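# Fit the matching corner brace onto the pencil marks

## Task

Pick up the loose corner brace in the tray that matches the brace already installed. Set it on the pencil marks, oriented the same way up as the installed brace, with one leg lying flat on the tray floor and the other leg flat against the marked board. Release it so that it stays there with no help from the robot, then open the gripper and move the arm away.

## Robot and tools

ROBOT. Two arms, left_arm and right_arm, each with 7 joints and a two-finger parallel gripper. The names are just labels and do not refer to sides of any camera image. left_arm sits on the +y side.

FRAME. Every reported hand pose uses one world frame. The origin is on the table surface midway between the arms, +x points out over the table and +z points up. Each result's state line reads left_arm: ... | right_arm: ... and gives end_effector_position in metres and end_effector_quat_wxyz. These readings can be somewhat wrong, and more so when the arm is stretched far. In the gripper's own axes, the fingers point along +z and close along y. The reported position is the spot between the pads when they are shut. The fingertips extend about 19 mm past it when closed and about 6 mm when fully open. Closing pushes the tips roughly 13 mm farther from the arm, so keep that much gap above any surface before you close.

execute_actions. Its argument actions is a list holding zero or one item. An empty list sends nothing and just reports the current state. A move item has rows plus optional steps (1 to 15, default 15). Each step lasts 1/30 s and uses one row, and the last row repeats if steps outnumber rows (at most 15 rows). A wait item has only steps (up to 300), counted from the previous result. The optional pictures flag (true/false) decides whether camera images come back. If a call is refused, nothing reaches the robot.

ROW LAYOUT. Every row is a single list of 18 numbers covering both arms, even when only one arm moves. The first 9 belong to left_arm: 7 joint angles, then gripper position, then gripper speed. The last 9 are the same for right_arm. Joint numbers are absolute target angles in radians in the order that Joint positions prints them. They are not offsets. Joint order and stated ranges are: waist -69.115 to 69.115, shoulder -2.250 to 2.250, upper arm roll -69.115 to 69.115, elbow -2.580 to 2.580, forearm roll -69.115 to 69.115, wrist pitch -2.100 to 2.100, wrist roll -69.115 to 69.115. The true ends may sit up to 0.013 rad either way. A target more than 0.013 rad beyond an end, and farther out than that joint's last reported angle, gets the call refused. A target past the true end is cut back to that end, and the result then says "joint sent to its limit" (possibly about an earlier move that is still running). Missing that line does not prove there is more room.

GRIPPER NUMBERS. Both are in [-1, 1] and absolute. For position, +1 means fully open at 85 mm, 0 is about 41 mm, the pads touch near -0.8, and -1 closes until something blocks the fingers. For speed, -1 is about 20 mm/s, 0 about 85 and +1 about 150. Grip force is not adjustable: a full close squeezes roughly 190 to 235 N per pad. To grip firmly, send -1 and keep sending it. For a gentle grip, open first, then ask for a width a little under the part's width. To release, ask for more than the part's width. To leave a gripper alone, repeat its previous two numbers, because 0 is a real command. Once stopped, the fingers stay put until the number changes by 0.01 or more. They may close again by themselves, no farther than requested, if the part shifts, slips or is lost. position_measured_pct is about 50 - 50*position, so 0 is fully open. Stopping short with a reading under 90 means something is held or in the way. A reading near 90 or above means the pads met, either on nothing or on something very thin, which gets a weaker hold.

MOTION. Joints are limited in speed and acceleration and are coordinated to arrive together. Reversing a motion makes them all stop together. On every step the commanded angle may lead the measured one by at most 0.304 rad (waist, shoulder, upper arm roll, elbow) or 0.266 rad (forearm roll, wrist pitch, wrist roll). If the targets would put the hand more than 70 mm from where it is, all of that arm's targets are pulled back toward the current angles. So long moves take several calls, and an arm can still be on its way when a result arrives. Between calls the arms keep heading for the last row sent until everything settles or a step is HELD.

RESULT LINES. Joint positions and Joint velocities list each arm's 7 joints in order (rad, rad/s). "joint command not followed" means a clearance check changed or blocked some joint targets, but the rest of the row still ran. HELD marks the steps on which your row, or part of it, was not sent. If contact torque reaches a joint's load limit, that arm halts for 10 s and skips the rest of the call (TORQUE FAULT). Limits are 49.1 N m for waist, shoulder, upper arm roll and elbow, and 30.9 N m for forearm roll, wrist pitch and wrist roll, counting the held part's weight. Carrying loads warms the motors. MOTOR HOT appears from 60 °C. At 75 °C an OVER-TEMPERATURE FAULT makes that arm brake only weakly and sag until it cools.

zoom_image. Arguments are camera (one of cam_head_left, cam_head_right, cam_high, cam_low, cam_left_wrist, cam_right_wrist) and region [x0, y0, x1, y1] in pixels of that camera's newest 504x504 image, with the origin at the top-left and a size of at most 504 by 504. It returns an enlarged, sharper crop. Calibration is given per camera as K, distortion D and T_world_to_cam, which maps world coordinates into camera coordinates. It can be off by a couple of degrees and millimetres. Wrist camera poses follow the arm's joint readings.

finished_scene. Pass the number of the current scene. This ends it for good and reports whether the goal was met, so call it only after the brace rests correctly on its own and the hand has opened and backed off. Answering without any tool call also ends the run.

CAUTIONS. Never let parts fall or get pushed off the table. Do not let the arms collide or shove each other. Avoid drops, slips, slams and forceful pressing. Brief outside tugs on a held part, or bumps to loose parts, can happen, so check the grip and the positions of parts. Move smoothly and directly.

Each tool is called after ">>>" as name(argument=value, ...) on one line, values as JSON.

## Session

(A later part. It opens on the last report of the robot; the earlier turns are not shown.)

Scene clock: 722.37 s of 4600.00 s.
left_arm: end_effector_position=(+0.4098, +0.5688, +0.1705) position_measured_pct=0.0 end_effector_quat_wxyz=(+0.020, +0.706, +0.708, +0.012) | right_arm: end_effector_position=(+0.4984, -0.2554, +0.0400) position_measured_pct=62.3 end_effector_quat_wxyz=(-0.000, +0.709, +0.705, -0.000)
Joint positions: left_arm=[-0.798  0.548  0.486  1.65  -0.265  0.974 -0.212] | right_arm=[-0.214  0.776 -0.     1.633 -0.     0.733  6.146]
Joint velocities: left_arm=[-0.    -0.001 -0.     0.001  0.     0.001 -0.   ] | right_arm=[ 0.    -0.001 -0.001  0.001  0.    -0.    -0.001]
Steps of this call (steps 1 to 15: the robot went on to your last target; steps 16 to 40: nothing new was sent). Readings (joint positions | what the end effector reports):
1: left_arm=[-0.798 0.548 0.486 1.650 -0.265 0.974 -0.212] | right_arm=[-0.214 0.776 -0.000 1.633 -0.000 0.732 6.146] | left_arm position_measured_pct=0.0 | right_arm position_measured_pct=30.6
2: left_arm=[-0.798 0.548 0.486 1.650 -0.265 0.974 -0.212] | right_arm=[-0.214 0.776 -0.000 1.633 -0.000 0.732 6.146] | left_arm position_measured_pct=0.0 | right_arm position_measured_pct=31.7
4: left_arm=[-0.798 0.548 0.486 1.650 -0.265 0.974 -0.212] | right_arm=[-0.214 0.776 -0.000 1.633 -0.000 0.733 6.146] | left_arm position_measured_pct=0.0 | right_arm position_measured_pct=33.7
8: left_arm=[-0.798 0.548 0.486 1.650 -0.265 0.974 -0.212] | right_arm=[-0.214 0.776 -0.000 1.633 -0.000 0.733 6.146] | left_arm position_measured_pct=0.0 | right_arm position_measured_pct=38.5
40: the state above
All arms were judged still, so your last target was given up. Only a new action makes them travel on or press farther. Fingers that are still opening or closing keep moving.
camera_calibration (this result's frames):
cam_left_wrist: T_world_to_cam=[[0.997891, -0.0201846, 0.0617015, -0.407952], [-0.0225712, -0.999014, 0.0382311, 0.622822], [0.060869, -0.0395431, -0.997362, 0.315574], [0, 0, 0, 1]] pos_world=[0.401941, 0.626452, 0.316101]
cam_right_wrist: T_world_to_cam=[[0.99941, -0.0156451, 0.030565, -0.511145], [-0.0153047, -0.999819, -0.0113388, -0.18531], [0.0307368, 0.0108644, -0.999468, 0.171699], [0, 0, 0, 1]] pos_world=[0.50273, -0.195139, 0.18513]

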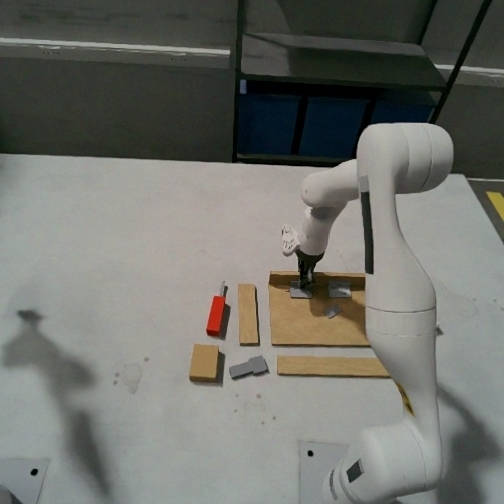

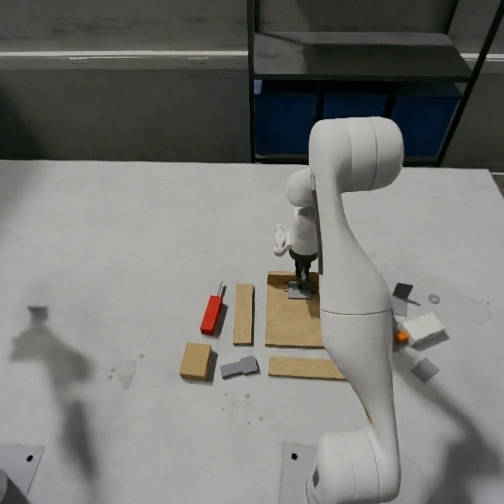

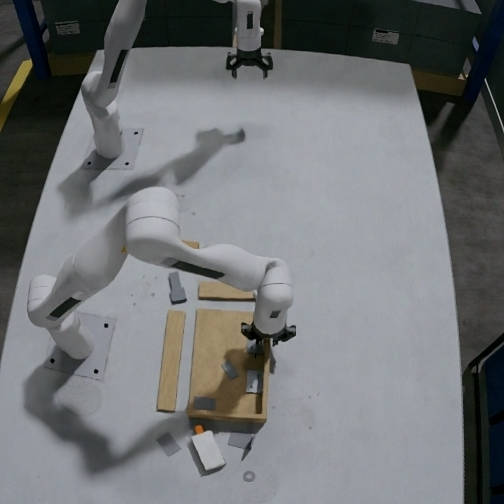

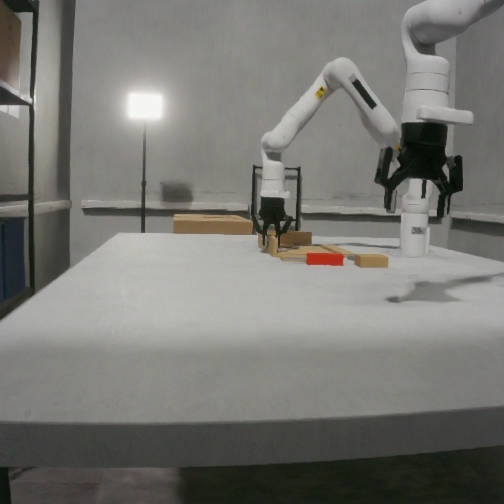

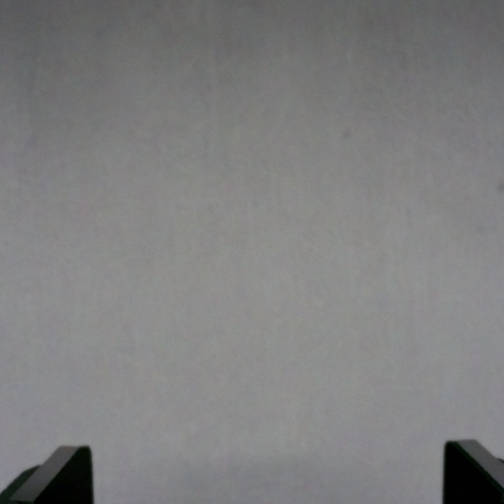

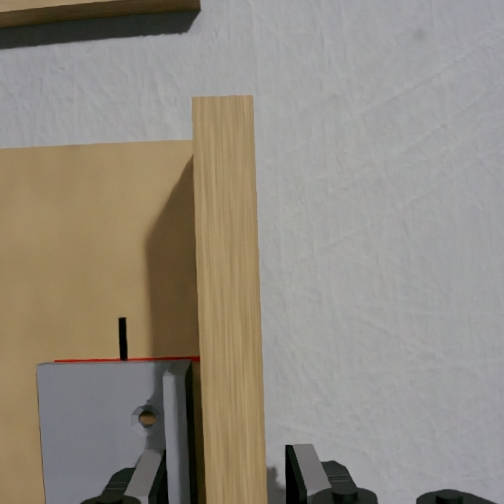

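>>> execute_actions(actions=[{"rows": [[-0.798, 0.548, 0.486, 1.65, -0.265, 0.974, -0.212, 1, 0, -0.2138, 0.7762, 0.0, 1.633, 0.0, 0.7324, 6.1463, -0.39, -1]], "steps": 15}], pictures=false)

>>> execute_actions(actions=[{"steps": 10}])

>>> zoom_image(camera="cam_right_wrist", region=[30, 290, 330, 504])

Scene clock: 736.20 s of 4600.00 s.
left_arm: end_effector_position=(+0.4098, +0.5688, +0.1705) position_measured_pct=0.0 end_effector_quat_wxyz=(+0.020, +0.706, +0.708, +0.012) | right_arm: end_effector_position=(+0.4984, -0.2554, +0.0400) position_measured_pct=69.4 end_effector_quat_wxyz=(-0.000, +0.709, +0.705, -0.000)
Joint positions: left_arm=[-0.798  0.548  0.486  1.65  -0.265  0.974 -0.212] | right_arm=[-0.214  0.776 -0.     1.633 -0.     0.733  6.146]
Joint velocities: left_arm=[-0.    -0.     0.     0.001 -0.     0.    -0.   ] | right_arm=[ 0.001 -0.003  0.001  0.     0.001  0.     0.   ]
Steps of this call (steps 1 to 90: nothing new was sent; then 10.33 s passed at rest; steps 91 to 105: all 15 steps of this action). Readings (joint positions | what the end effector reports):
91: left_arm=[-0.798 0.548 0.486 1.650 -0.265 0.974 -0.212] | right_arm=[-0.214 0.776 -0.000 1.633 -0.000 0.733 6.146] | left_arm position_measured_pct=0.0 | right_arm position_measured_pct=62.3
92: left_arm=[-0.798 0.548 0.486 1.650 -0.265 0.974 -0.212] | right_arm=[-0.214 0.776 -0.000 1.633 -0.000 0.733 6.146] | left_arm position_measured_pct=0.0 | right_arm position_measured_pct=62.3
94: left_arm=[-0.798 0.548 0.486 1.650 -0.265 0.974 -0.212] | right_arm=[-0.214 0.776 -0.000 1.633 -0.000 0.733 6.146] | left_arm position_measured_pct=0.0 | right_arm position_measured_pct=63.5
98: left_arm=[-0.798 0.548 0.486 1.650 -0.265 0.974 -0.212] | right_arm=[-0.214 0.776 -0.000 1.633 -0.000 0.733 6.146] | left_arm position_measured_pct=0.0 | right_arm position_measured_pct=65.9
105: the state above

Scene clock: 736.53 s of 4600.00 s.
left_arm: end_effector_position=(+0.4098, +0.5688, +0.1705) position_measured_pct=0.0 end_effector_quat_wxyz=(+0.020, +0.706, +0.708, +0.012) | right_arm: end_effector_position=(+0.4984, -0.2554, +0.0400) position_measured_pct=69.4 end_effector_quat_wxyz=(-0.000, +0.709, +0.705, -0.000)
Joint positions: left_arm=[-0.798  0.548  0.486  1.65  -0.265  0.974 -0.212] | right_arm=[-0.214  0.776 -0.     1.633 -0.     0.733  6.146]
Joint velocities: left_arm=[-0.001 -0.     0.001 -0.     0.    -0.001  0.   ] | right_arm=[-0.001  0.001  0.     0.001  0.    -0.     0.   ]
Steps of this call (steps 1 to 10: the robot went on to your last target). Readings (joint positions | what the end effector reports):
1: left_arm=[-0.798 0.548 0.486 1.650 -0.265 0.974 -0.212] | right_arm=[-0.214 0.776 -0.000 1.633 -0.000 0.733 6.146] | left_arm position_measured_pct=0.0 | right_arm position_measured_pct=69.4
2: left_arm=[-0.798 0.548 0.486 1.650 -0.265 0.974 -0.212] | right_arm=[-0.214 0.776 -0.000 1.633 -0.000 0.733 6.146] | left_arm position_measured_pct=0.0 | right_arm position_measured_pct=69.4
4: left_arm=[-0.798 0.548 0.486 1.650 -0.265 0.974 -0.212] | right_arm=[-0.214 0.776 -0.000 1.633 -0.000 0.733 6.146] | left_arm position_measured_pct=0.0 | right_arm position_measured_pct=69.4
8: left_arm=[-0.798 0.548 0.486 1.650 -0.265 0.974 -0.212] | right_arm=[-0.214 0.776 -0.000 1.633 -0.000 0.733 6.146] | left_arm position_measured_pct=0.0 | right_arm position_measured_pct=69.4
10: the state above
camera_calibration (this result's frames):
cam_left_wrist: T_world_to_cam=[[0.997891, -0.0201847, 0.0617015, -0.407952], [-0.0225713, -0.999014, 0.0382312, 0.622822], [0.060869, -0.0395433, -0.997362, 0.315574], [0, 0, 0, 1]] pos_world=[0.401941, 0.626452, 0.316101]
cam_right_wrist: T_world_to_cam=[[0.99941, -0.0156454, 0.0305726, -0.511148], [-0.0153049, -0.999819, -0.0113397, -0.18531], [0.0307445, 0.0108651, -0.999468, 0.171696], [0, 0, 0, 1]] pos_world=[0.502732, -0.195139, 0.185131]

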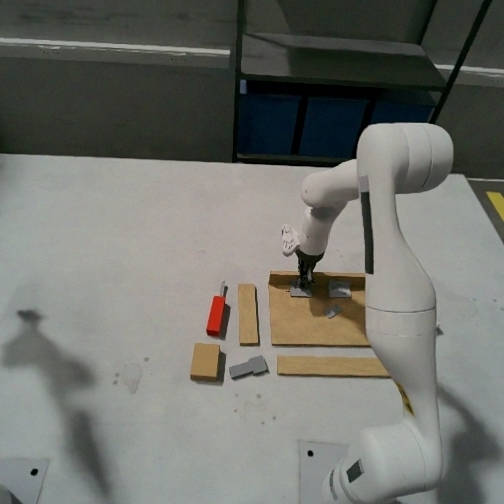

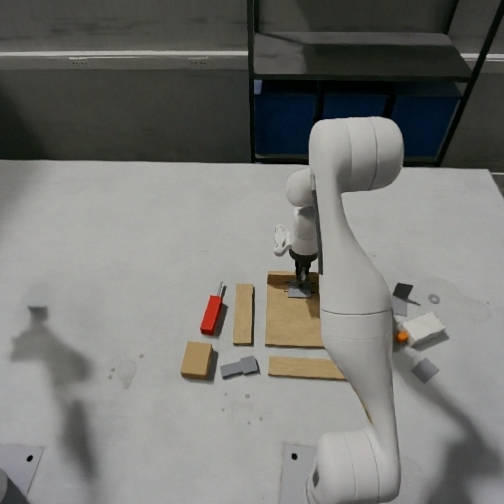

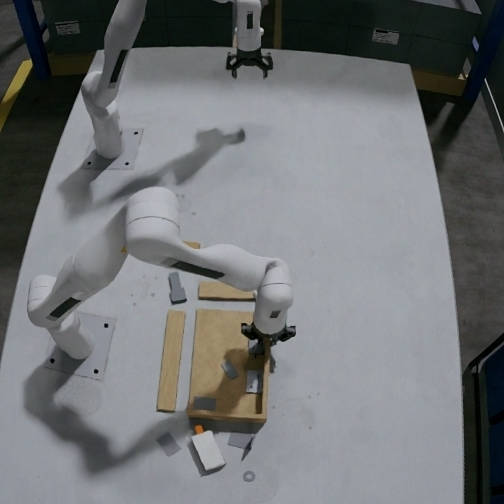

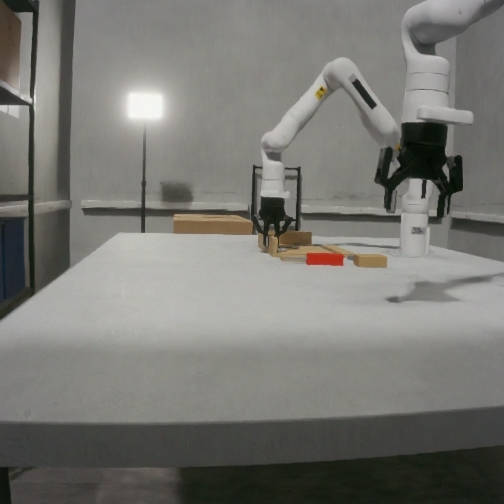

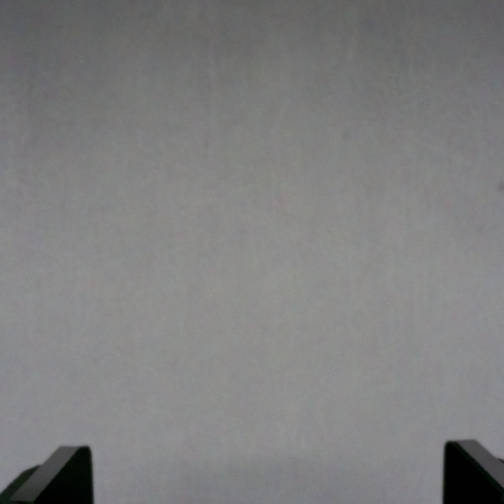

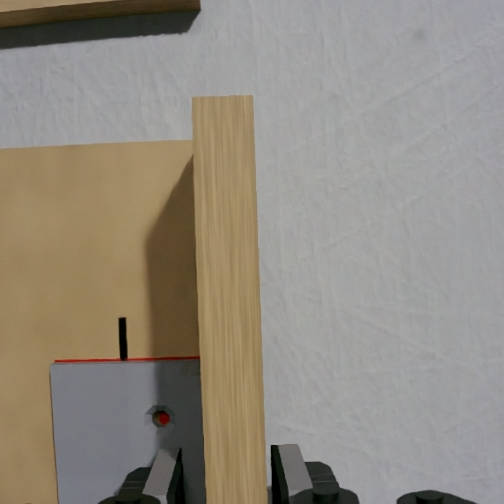

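Region (30, 290, 330, 504) of cam_right_wrist's 504x504 image, scaled by 1.680; it fills the top 360 rows of this view, and the rest is white.

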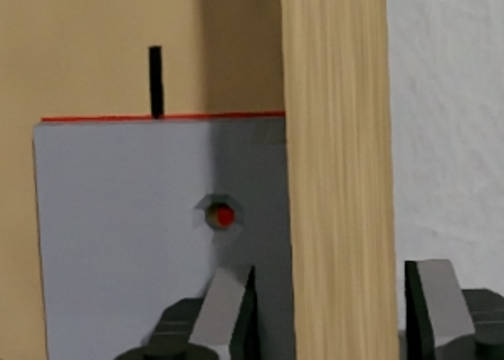

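>>> execute_actions(actions=[{"rows": [[-0.798, 0.548, 0.486, 1.65, -0.265, 0.974, -0.212, 1, 0, -0.2138, 0.7762, 0.0, 1.633, 0.0, 0.7324, 6.1463, -0.43, -1]], "steps": 15}])

>>> zoom_image(camera="cam_right_wrist", region=[30, 290, 330, 504])

Scene clock: 749.67 s of 4600.00 s.
left_arm: end_effector_position=(+0.4098, +0.5688, +0.1705) position_measured_pct=0.0 end_effector_quat_wxyz=(+0.020, +0.706, +0.708, +0.012) | right_arm: end_effector_position=(+0.4984, -0.2554, +0.0400) position_measured_pct=71.4 end_effector_quat_wxyz=(-0.000, +0.709, +0.705, -0.000)
Joint positions: left_arm=[-0.798  0.548  0.486  1.65  -0.265  0.974 -0.212] | right_arm=[-0.214  0.776 -0.     1.633 -0.     0.733  6.146]
Joint velocities: left_arm=[ 0.    -0.    -0.    -0.001  0.    -0.    -0.   ] | right_arm=[ 0.001  0.002 -0.    -0.001  0.    -0.    -0.   ]
Steps of this call (steps 1 to 15: the robot went on to your last target; steps 16 to 90: nothing new was sent; then 9.63 s passed at rest; steps 91 to 105: all 15 steps of this action). Readings (joint positions | what the end effector reports):
91: left_arm=[-0.798 0.548 0.486 1.650 -0.265 0.974 -0.212] | right_arm=[-0.214 0.776 -0.000 1.633 -0.000 0.733 6.146] | left_arm position_measured_pct=0.0 | right_arm position_measured_pct=69.4
92: left_arm=[-0.798 0.548 0.486 1.650 -0.265 0.974 -0.212] | right_arm=[-0.214 0.776 -0.000 1.633 -0.000 0.733 6.146] | left_arm position_measured_pct=0.0 | right_arm position_measured_pct=69.4
94: left_arm=[-0.798 0.548 0.486 1.650 -0.265 0.974 -0.212] | right_arm=[-0.214 0.776 -0.000 1.633 -0.000 0.733 6.146] | left_arm position_measured_pct=0.0 | right_arm position_measured_pct=70.2
98: left_arm=[-0.798 0.548 0.486 1.650 -0.265 0.974 -0.212] | right_arm=[-0.214 0.776 -0.000 1.633 -0.000 0.733 6.146] | left_arm position_measured_pct=0.0 | right_arm position_measured_pct=71.4
105: the state above
camera_calibration (this result's frames):
cam_left_wrist: T_world_to_cam=[[0.997891, -0.0201847, 0.0617018, -0.407952], [-0.0225713, -0.999014, 0.038231, 0.622822], [0.0608692, -0.039543, -0.997362, 0.315574], [0, 0, 0, 1]] pos_world=[0.401941, 0.626452, 0.316102]
cam_right_wrist: T_world_to_cam=[[0.99941, -0.0156452, 0.0305712, -0.511148], [-0.0153047, -0.999819, -0.0113395, -0.18531], [0.030743, 0.0108649, -0.999468, 0.171697], [0, 0, 0, 1]] pos_world=[0.502732, -0.195139, 0.185131]

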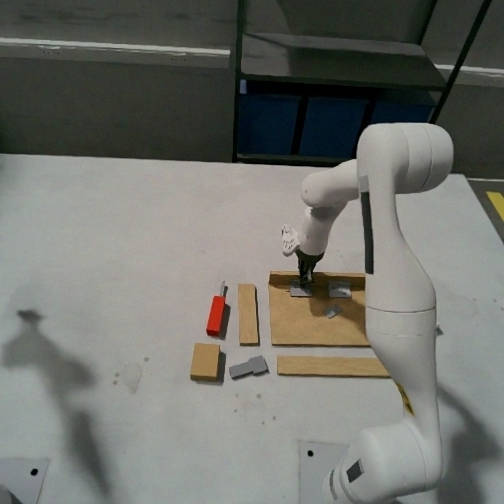

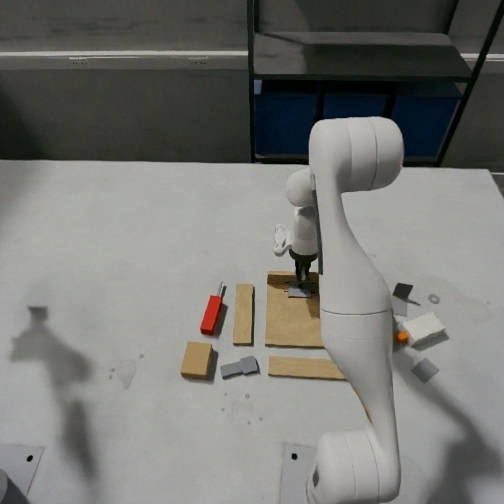

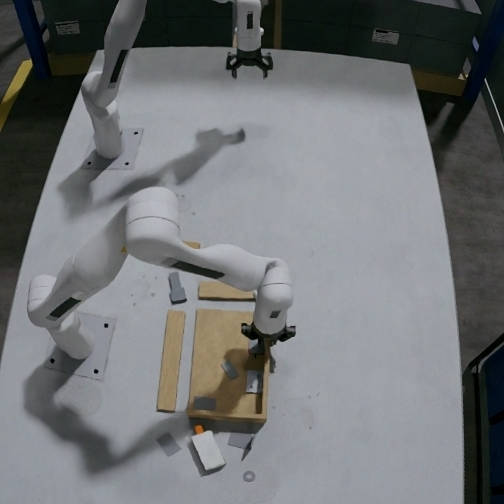

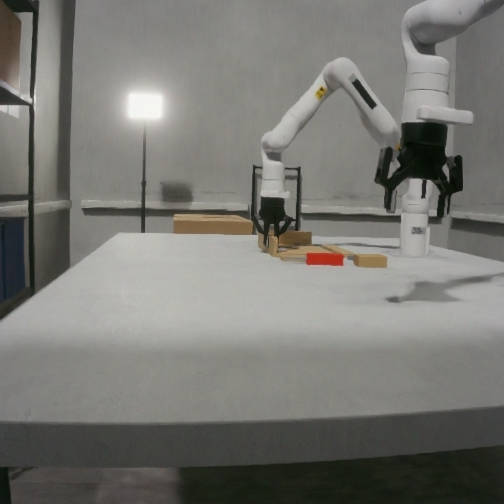

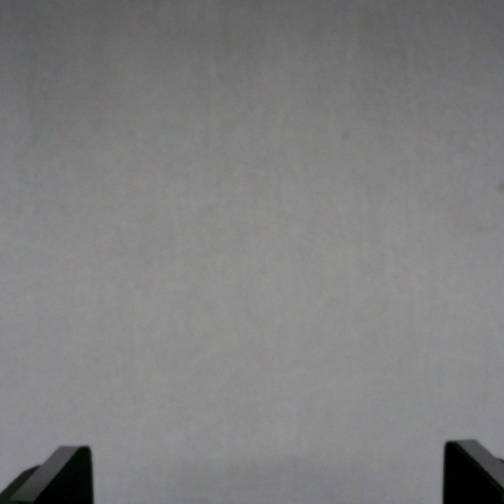

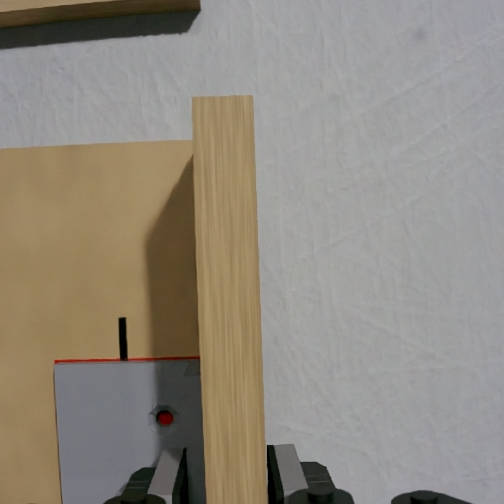

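Region (30, 290, 330, 504) of cam_right_wrist's 504x504 image, scaled by 1.680; it fills the top 360 rows of this view, and the rest is white.

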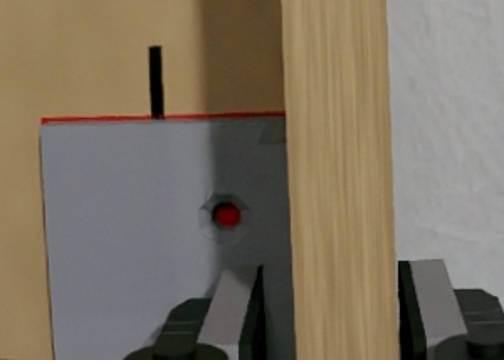

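>>> execute_actions(actions=[{"rows": [[-0.798, 0.548, 0.486, 1.65, -0.265, 0.974, -0.212, 1, 0, -0.2138, 0.7762, 0.0, 1.633, 0.0, 0.7324, 6.1463, -0.45, -1]], "steps": 12}])

>>> zoom_image(camera="cam_right_wrist", region=[30, 290, 330, 504])

Scene clock: 758.87 s of 4600.00 s.
left_arm: end_effector_position=(+0.4098, +0.5688, +0.1705) position_measured_pct=0.0 end_effector_quat_wxyz=(+0.020, +0.706, +0.708, +0.012) | right_arm: end_effector_position=(+0.4980, -0.2554, +0.0399) position_measured_pct=72.6 end_effector_quat_wxyz=(-0.000, +0.709, +0.705, -0.000)
Joint positions: left_arm=[-0.798  0.548  0.486  1.65  -0.265  0.974 -0.212] | right_arm=[-0.214  0.776 -0.     1.633 -0.     0.733  6.146]
Joint velocities: left_arm=[ 0.001  0.    -0.     0.     0.    -0.     0.   ] | right_arm=[-0.     0.002  0.     0.    -0.     0.    -0.   ]
Steps of this call (steps 1 to 15: the robot went on to your last target; steps 16 to 90: nothing new was sent; then 5.80 s passed at rest; steps 91 to 102: all 12 steps of this action). Readings (joint positions | what the end effector reports):
91: left_arm=[-0.798 0.548 0.486 1.650 -0.265 0.974 -0.212] | right_arm=[-0.214 0.776 -0.000 1.633 -0.000 0.733 6.146] | left_arm position_measured_pct=0.0 | right_arm position_measured_pct=71.4
92: left_arm=[-0.798 0.548 0.486 1.650 -0.265 0.974 -0.212] | right_arm=[-0.214 0.776 -0.000 1.633 -0.000 0.733 6.146] | left_arm position_measured_pct=0.0 | right_arm position_measured_pct=71.4
94: left_arm=[-0.798 0.548 0.486 1.650 -0.265 0.974 -0.212] | right_arm=[-0.214 0.776 -0.000 1.633 -0.000 0.733 6.146] | left_arm position_measured_pct=0.0 | right_arm position_measured_pct=72.2
98: left_arm=[-0.798 0.548 0.486 1.650 -0.265 0.974 -0.212] | right_arm=[-0.214 0.776 -0.000 1.633 -0.000 0.733 6.146] | left_arm position_measured_pct=0.0 | right_arm position_measured_pct=72.6
102: the state above
camera_calibration (this result's frames):
cam_left_wrist: T_world_to_cam=[[0.997891, -0.0201846, 0.0617016, -0.407952], [-0.0225712, -0.999014, 0.0382311, 0.622822], [0.0608691, -0.0395431, -0.997362, 0.315574], [0, 0, 0, 1]] pos_world=[0.401941, 0.626452, 0.316101]
cam_right_wrist: T_world_to_cam=[[0.999436, -0.015577, 0.0297508, -0.510758], [-0.0152475, -0.99982, -0.0112722, -0.185343], [0.0299211, 0.0108122, -0.999494, 0.172025], [0, 0, 0, 1]] pos_world=[0.502497, -0.195126, 0.185045]

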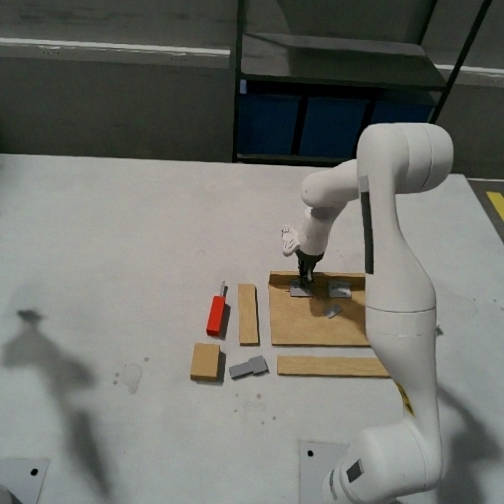

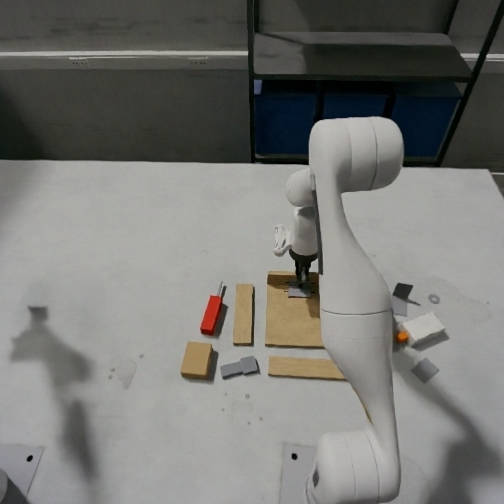

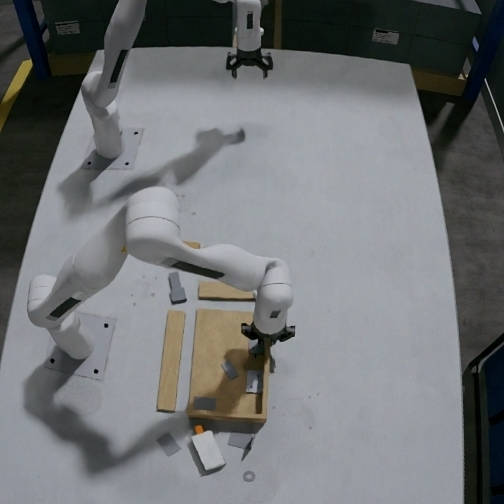

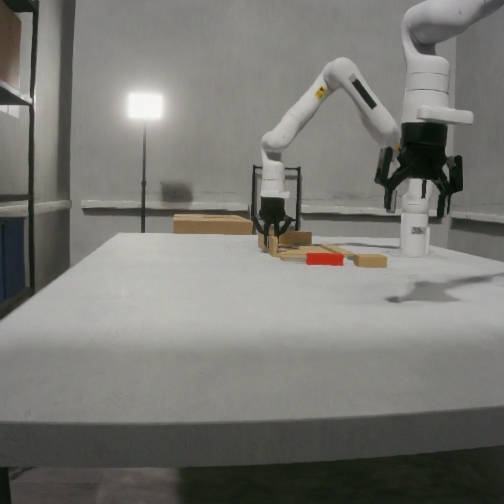

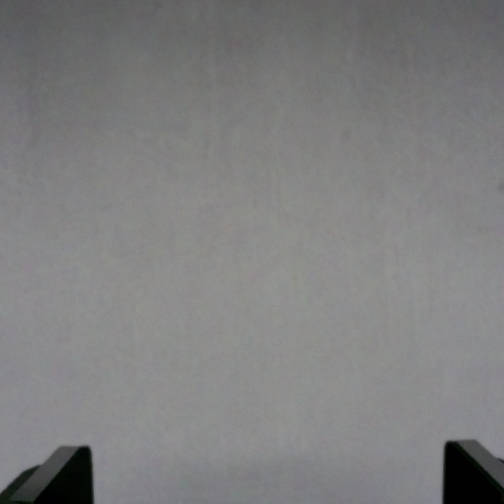

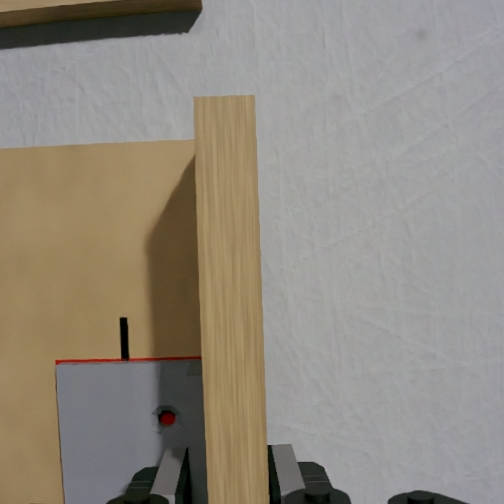

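Region (30, 290, 330, 504) of cam_right_wrist's 504x504 image, scaled by 1.680; it fills the top 360 rows of this view, and the rest is white.

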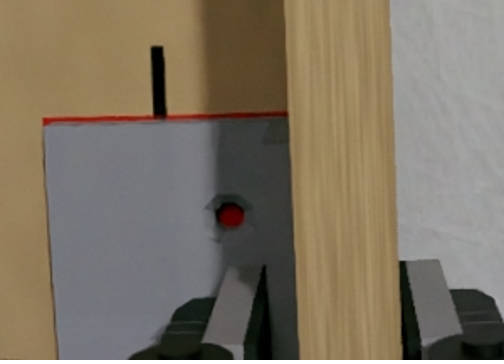

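>>> execute_actions(actions=[{"rows": [[-0.798, 0.548, 0.486, 1.65, -0.265, 0.974, -0.212, 1, 0, -0.2138, 0.7762, 0.0, 1.633, 0.0, 0.7324, 6.1463, 0.2, 0]], "steps": 12}], pictures=false)

>>> execute_actions(actions=[{"rows": [[-0.798, 0.548, 0.486, 1.65, -0.265, 0.974, -0.212, 1, 0, -0.2135, 0.7023, 0.0, 1.5989, 0.0, 0.8404, 6.1466, 0.2, 0]], "steps": 12}], pictures=false)

>>> execute_actions(actions=[{"rows": [[-0.798, 0.548, 0.486, 1.65, -0.265, 0.974, -0.212, 1, 0, -0.1307, 0.5184, 0.0, 1.6975, 0.0, 0.9257, 6.2294, 1, 0]], "steps": 15}], pictures=false)

>>> execute_actions(actions=[{"steps": 15}])

>>> zoom_image(camera="cam_right_wrist", region=[180, 160, 400, 420])

Scene clock: 779.47 s of 4600.00 s.
left_arm: end_effector_position=(+0.4098, +0.5688, +0.1705) position_measured_pct=0.0 end_effector_quat_wxyz=(+0.020, +0.706, +0.708, +0.012) | right_arm: end_effector_position=(+0.4985, -0.2555, +0.0400) position_measured_pct=44.8 end_effector_quat_wxyz=(-0.000, +0.709, +0.705, -0.000)
Joint positions: left_arm=[-0.798  0.548  0.486  1.65  -0.265  0.974 -0.212] | right_arm=[-0.214  0.776  0.     1.633  0.     0.732  6.146]
Joint velocities: left_arm=[ 0.    -0.001  0.     0.001  0.    -0.     0.   ] | right_arm=[-0.    -0.002  0.     0.    -0.    -0.    -0.   ]
Steps of this call (steps 1 to 15: the robot went on to your last target; steps 16 to 90: nothing new was sent; then 17.20 s passed at rest; steps 91 to 102: all 12 steps of this action). Readings (joint positions | what the end effector reports):
91: left_arm=[-0.798 0.548 0.486 1.650 -0.265 0.974 -0.212] | right_arm=[-0.214 0.776 -0.000 1.633 -0.000 0.733 6.146] | left_arm position_measured_pct=0.0 | right_arm position_measured_pct=72.6
92: left_arm=[-0.798 0.548 0.486 1.650 -0.265 0.974 -0.212] | right_arm=[-0.214 0.776 -0.000 1.633 -0.000 0.733 6.146] | left_arm position_measured_pct=0.0 | right_arm position_measured_pct=72.2
94: left_arm=[-0.798 0.548 0.486 1.650 -0.265 0.974 -0.212] | right_arm=[-0.214 0.776 -0.000 1.633 0.000 0.732 6.146] | left_arm position_measured_pct=0.0 | right_arm position_measured_pct=68.3
98: left_arm=[-0.798 0.548 0.486 1.650 -0.265 0.974 -0.212] | right_arm=[-0.214 0.776 0.000 1.633 0.000 0.732 6.146] | left_arm position_measured_pct=0.0 | right_arm position_measured_pct=56.7
102: the state above

Scene clock: 779.87 s of 4600.00 s.
left_arm: end_effector_position=(+0.4098, +0.5688, +0.1705) position_measured_pct=0.0 end_effector_quat_wxyz=(+0.020, +0.706, +0.708, +0.012) | right_arm: end_effector_position=(+0.4993, -0.2555, +0.0842) position_measured_pct=40.1 end_effector_quat_wxyz=(-0.000, +0.709, +0.705, -0.000)
Joint positions: left_arm=[-0.798  0.548  0.486  1.65  -0.265  0.974 -0.212] | right_arm=[-0.213  0.704  0.     1.599 -0.     0.84   6.147]
Joint velocities: left_arm=[-0.    -0.001  0.001 -0.001  0.     0.001  0.   ] | right_arm=[ 0.001 -0.014  0.     0.     0.001  0.006  0.   ]
Steps of this call (steps 1 to 12: all 12 steps of this action). Readings (joint positions | what the end effector reports):
1: left_arm=[-0.798 0.548 0.486 1.650 -0.265 0.974 -0.212] | right_arm=[-0.214 0.775 -0.000 1.633 0.000 0.733 6.146] | left_arm position_measured_pct=0.0 | right_arm position_measured_pct=42.5
2: left_arm=[-0.798 0.548 0.486 1.650 -0.265 0.974 -0.212] | right_arm=[-0.214 0.770 -0.000 1.631 0.000 0.740 6.146] | left_arm position_measured_pct=0.0 | right_arm position_measured_pct=41.3
4: left_arm=[-0.798 0.548 0.486 1.650 -0.265 0.974 -0.212] | right_arm=[-0.214 0.743 -0.000 1.620 0.000 0.776 6.146] | left_arm position_measured_pct=0.0 | right_arm position_measured_pct=40.5
8: left_arm=[-0.798 0.548 0.486 1.650 -0.265 0.974 -0.212] | right_arm=[-0.214 0.707 0.000 1.599 -0.000 0.836 6.147] | left_arm position_measured_pct=0.0 | right_arm position_measured_pct=40.1
12: the state above

Scene clock: 780.37 s of 4600.00 s.
left_arm: end_effector_position=(+0.4098, +0.5688, +0.1705) position_measured_pct=0.0 end_effector_quat_wxyz=(+0.020, +0.706, +0.708, +0.012) | right_arm: end_effector_position=(+0.4547, -0.2990, +0.1484) position_measured_pct=3.6 end_effector_quat_wxyz=(-0.001, +0.709, +0.706, -0.001)
Joint positions: left_arm=[-0.798  0.548  0.486  1.65  -0.265  0.974 -0.212] | right_arm=[-0.132  0.522  0.     1.697  0.     0.926  6.229]
Joint velocities: left_arm=[ 0.001 -0.     0.    -0.001  0.     0.     0.   ] | right_arm=[ 0.013 -0.035 -0.008  0.009 -0.001 -0.     0.002]
Steps of this call (steps 1 to 15: all 15 steps of this action). Readings (joint positions | what the end effector reports):
1: left_arm=[-0.798 0.548 0.486 1.650 -0.265 0.974 -0.212] | right_arm=[-0.213 0.702 -0.000 1.599 -0.000 0.840 6.147] | left_arm position_measured_pct=0.0 | right_arm position_measured_pct=40.1
2: left_arm=[-0.798 0.548 0.486 1.650 -0.265 0.974 -0.212] | right_arm=[-0.210 0.696 -0.001 1.603 -0.000 0.842 6.149] | left_arm position_measured_pct=0.0 | right_arm position_measured_pct=39.7
4: left_arm=[-0.798 0.548 0.486 1.650 -0.265 0.974 -0.212] | right_arm=[-0.198 0.668 -0.002 1.617 -0.001 0.854 6.160] | left_arm position_measured_pct=0.0 | right_arm position_measured_pct=35.7
8: left_arm=[-0.798 0.548 0.486 1.650 -0.265 0.974 -0.212] | right_arm=[-0.154 0.571 0.000 1.668 0.000 0.900 6.204] | left_arm position_measured_pct=0.0 | right_arm position_measured_pct=24.2
15: the state above

Scene clock: 780.87 s of 4600.00 s.
left_arm: end_effector_position=(+0.4098, +0.5688, +0.1705) position_measured_pct=0.0 end_effector_quat_wxyz=(+0.020, +0.706, +0.708, +0.012) | right_arm: end_effector_position=(+0.4549, -0.2996, +0.1500) position_measured_pct=0.0 end_effector_quat_wxyz=(-0.000, +0.709, +0.705, -0.000)
Joint positions: left_arm=[-0.798  0.548  0.486  1.65  -0.265  0.974 -0.212] | right_arm=[-0.131  0.518  0.     1.697  0.     0.926  6.229]
Joint velocities: left_arm=[ 0.001  0.    -0.     0.     0.    -0.     0.   ] | right_arm=[ 0.001 -0.001 -0.    -0.001 -0.     0.    -0.   ]
Steps of this call (steps 1 to 15: the robot went on to your last target). Readings (joint positions | what the end effector reports):
1: left_arm=[-0.798 0.548 0.486 1.650 -0.265 0.974 -0.212] | right_arm=[-0.132 0.521 0.000 1.697 -0.000 0.926 6.229] | left_arm position_measured_pct=0.0 | right_arm position_measured_pct=2.0
2: left_arm=[-0.798 0.548 0.486 1.650 -0.265 0.974 -0.212] | right_arm=[-0.132 0.520 0.000 1.697 -0.000 0.926 6.229] | left_arm position_measured_pct=0.0 | right_arm position_measured_pct=0.8
4: left_arm=[-0.798 0.548 0.486 1.650 -0.265 0.974 -0.212] | right_arm=[-0.131 0.519 0.000 1.697 0.000 0.926 6.229] | left_arm position_measured_pct=0.0 | right_arm position_measured_pct=0.4
8: left_arm=[-0.798 0.548 0.486 1.650 -0.265 0.974 -0.212] | right_arm=[-0.131 0.519 0.000 1.697 0.000 0.926 6.229] | left_arm position_measured_pct=0.0 | right_arm position_measured_pct=0.0
15: the state above
All arms were judged still, so your last target was given up. Only a new action makes them travel on or press farther. Fingers that are still opening or closing keep moving.
camera_calibration (this result's frames):
cam_left_wrist: T_world_to_cam=[[0.997891, -0.0201845, 0.0617017, -0.407952], [-0.0225711, -0.999014, 0.0382312, 0.622822], [0.0608692, -0.0395432, -0.997362, 0.315574], [0, 0, 0, 1]] pos_world=[0.401941, 0.626452, 0.316101]
cam_right_wrist: T_world_to_cam=[[0.999405, -0.0156438, 0.0307539, -0.471806], [-0.0153009, -0.999818, -0.0113518, -0.228878], [0.0309259, 0.0108745, -0.999463, 0.28334], [0, 0, 0, 1]] pos_world=[0.45926, -0.239299, 0.295099]

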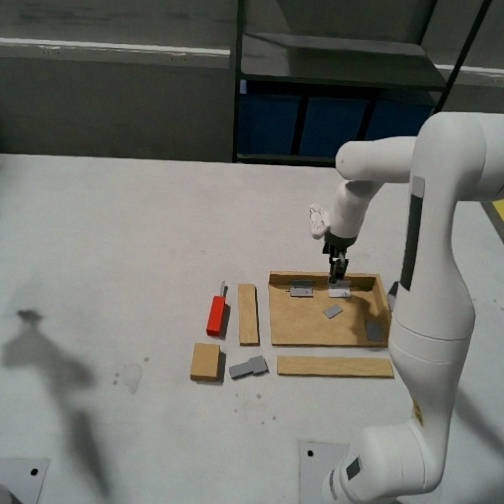

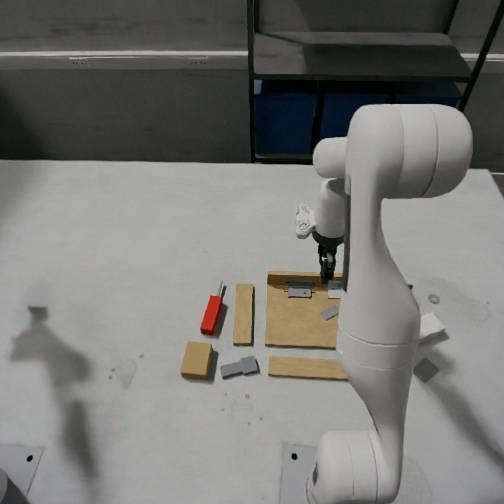

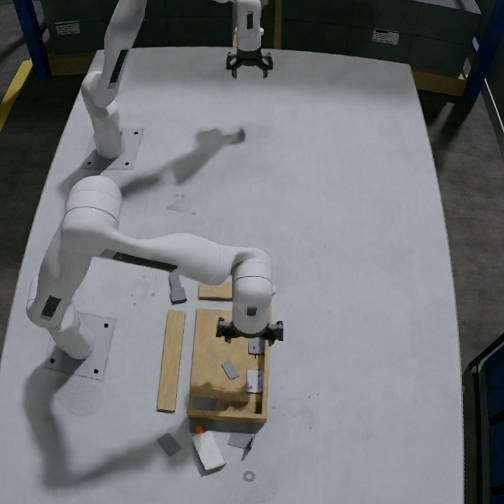

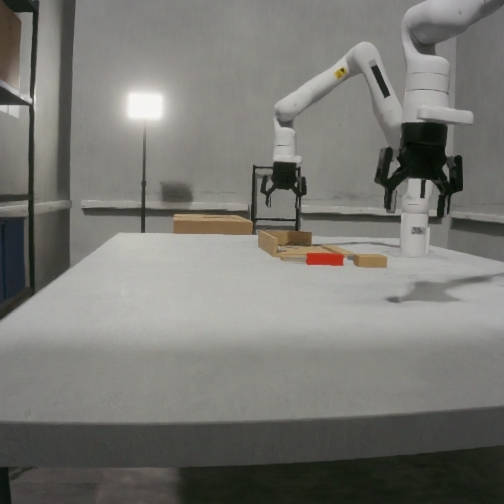

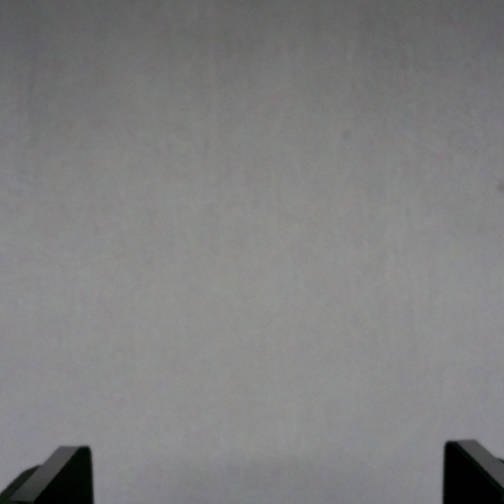

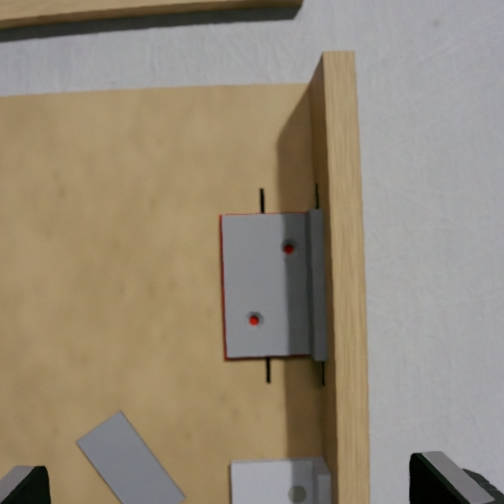

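Region (180, 160, 400, 420) of cam_right_wrist's 504x504 image, scaled by 1.938; it fills the left 426 columns of this view, and the rest is white.

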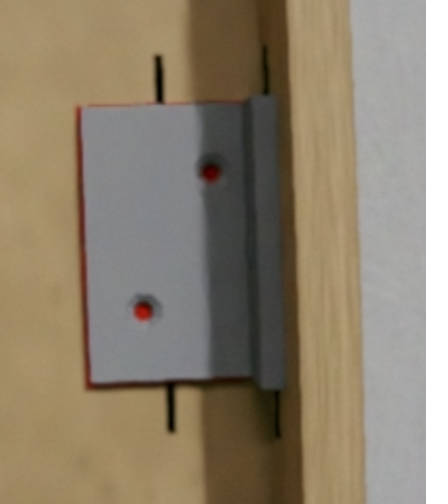

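>>> finished_scene(scene=1)

The scene is finished: the task was done.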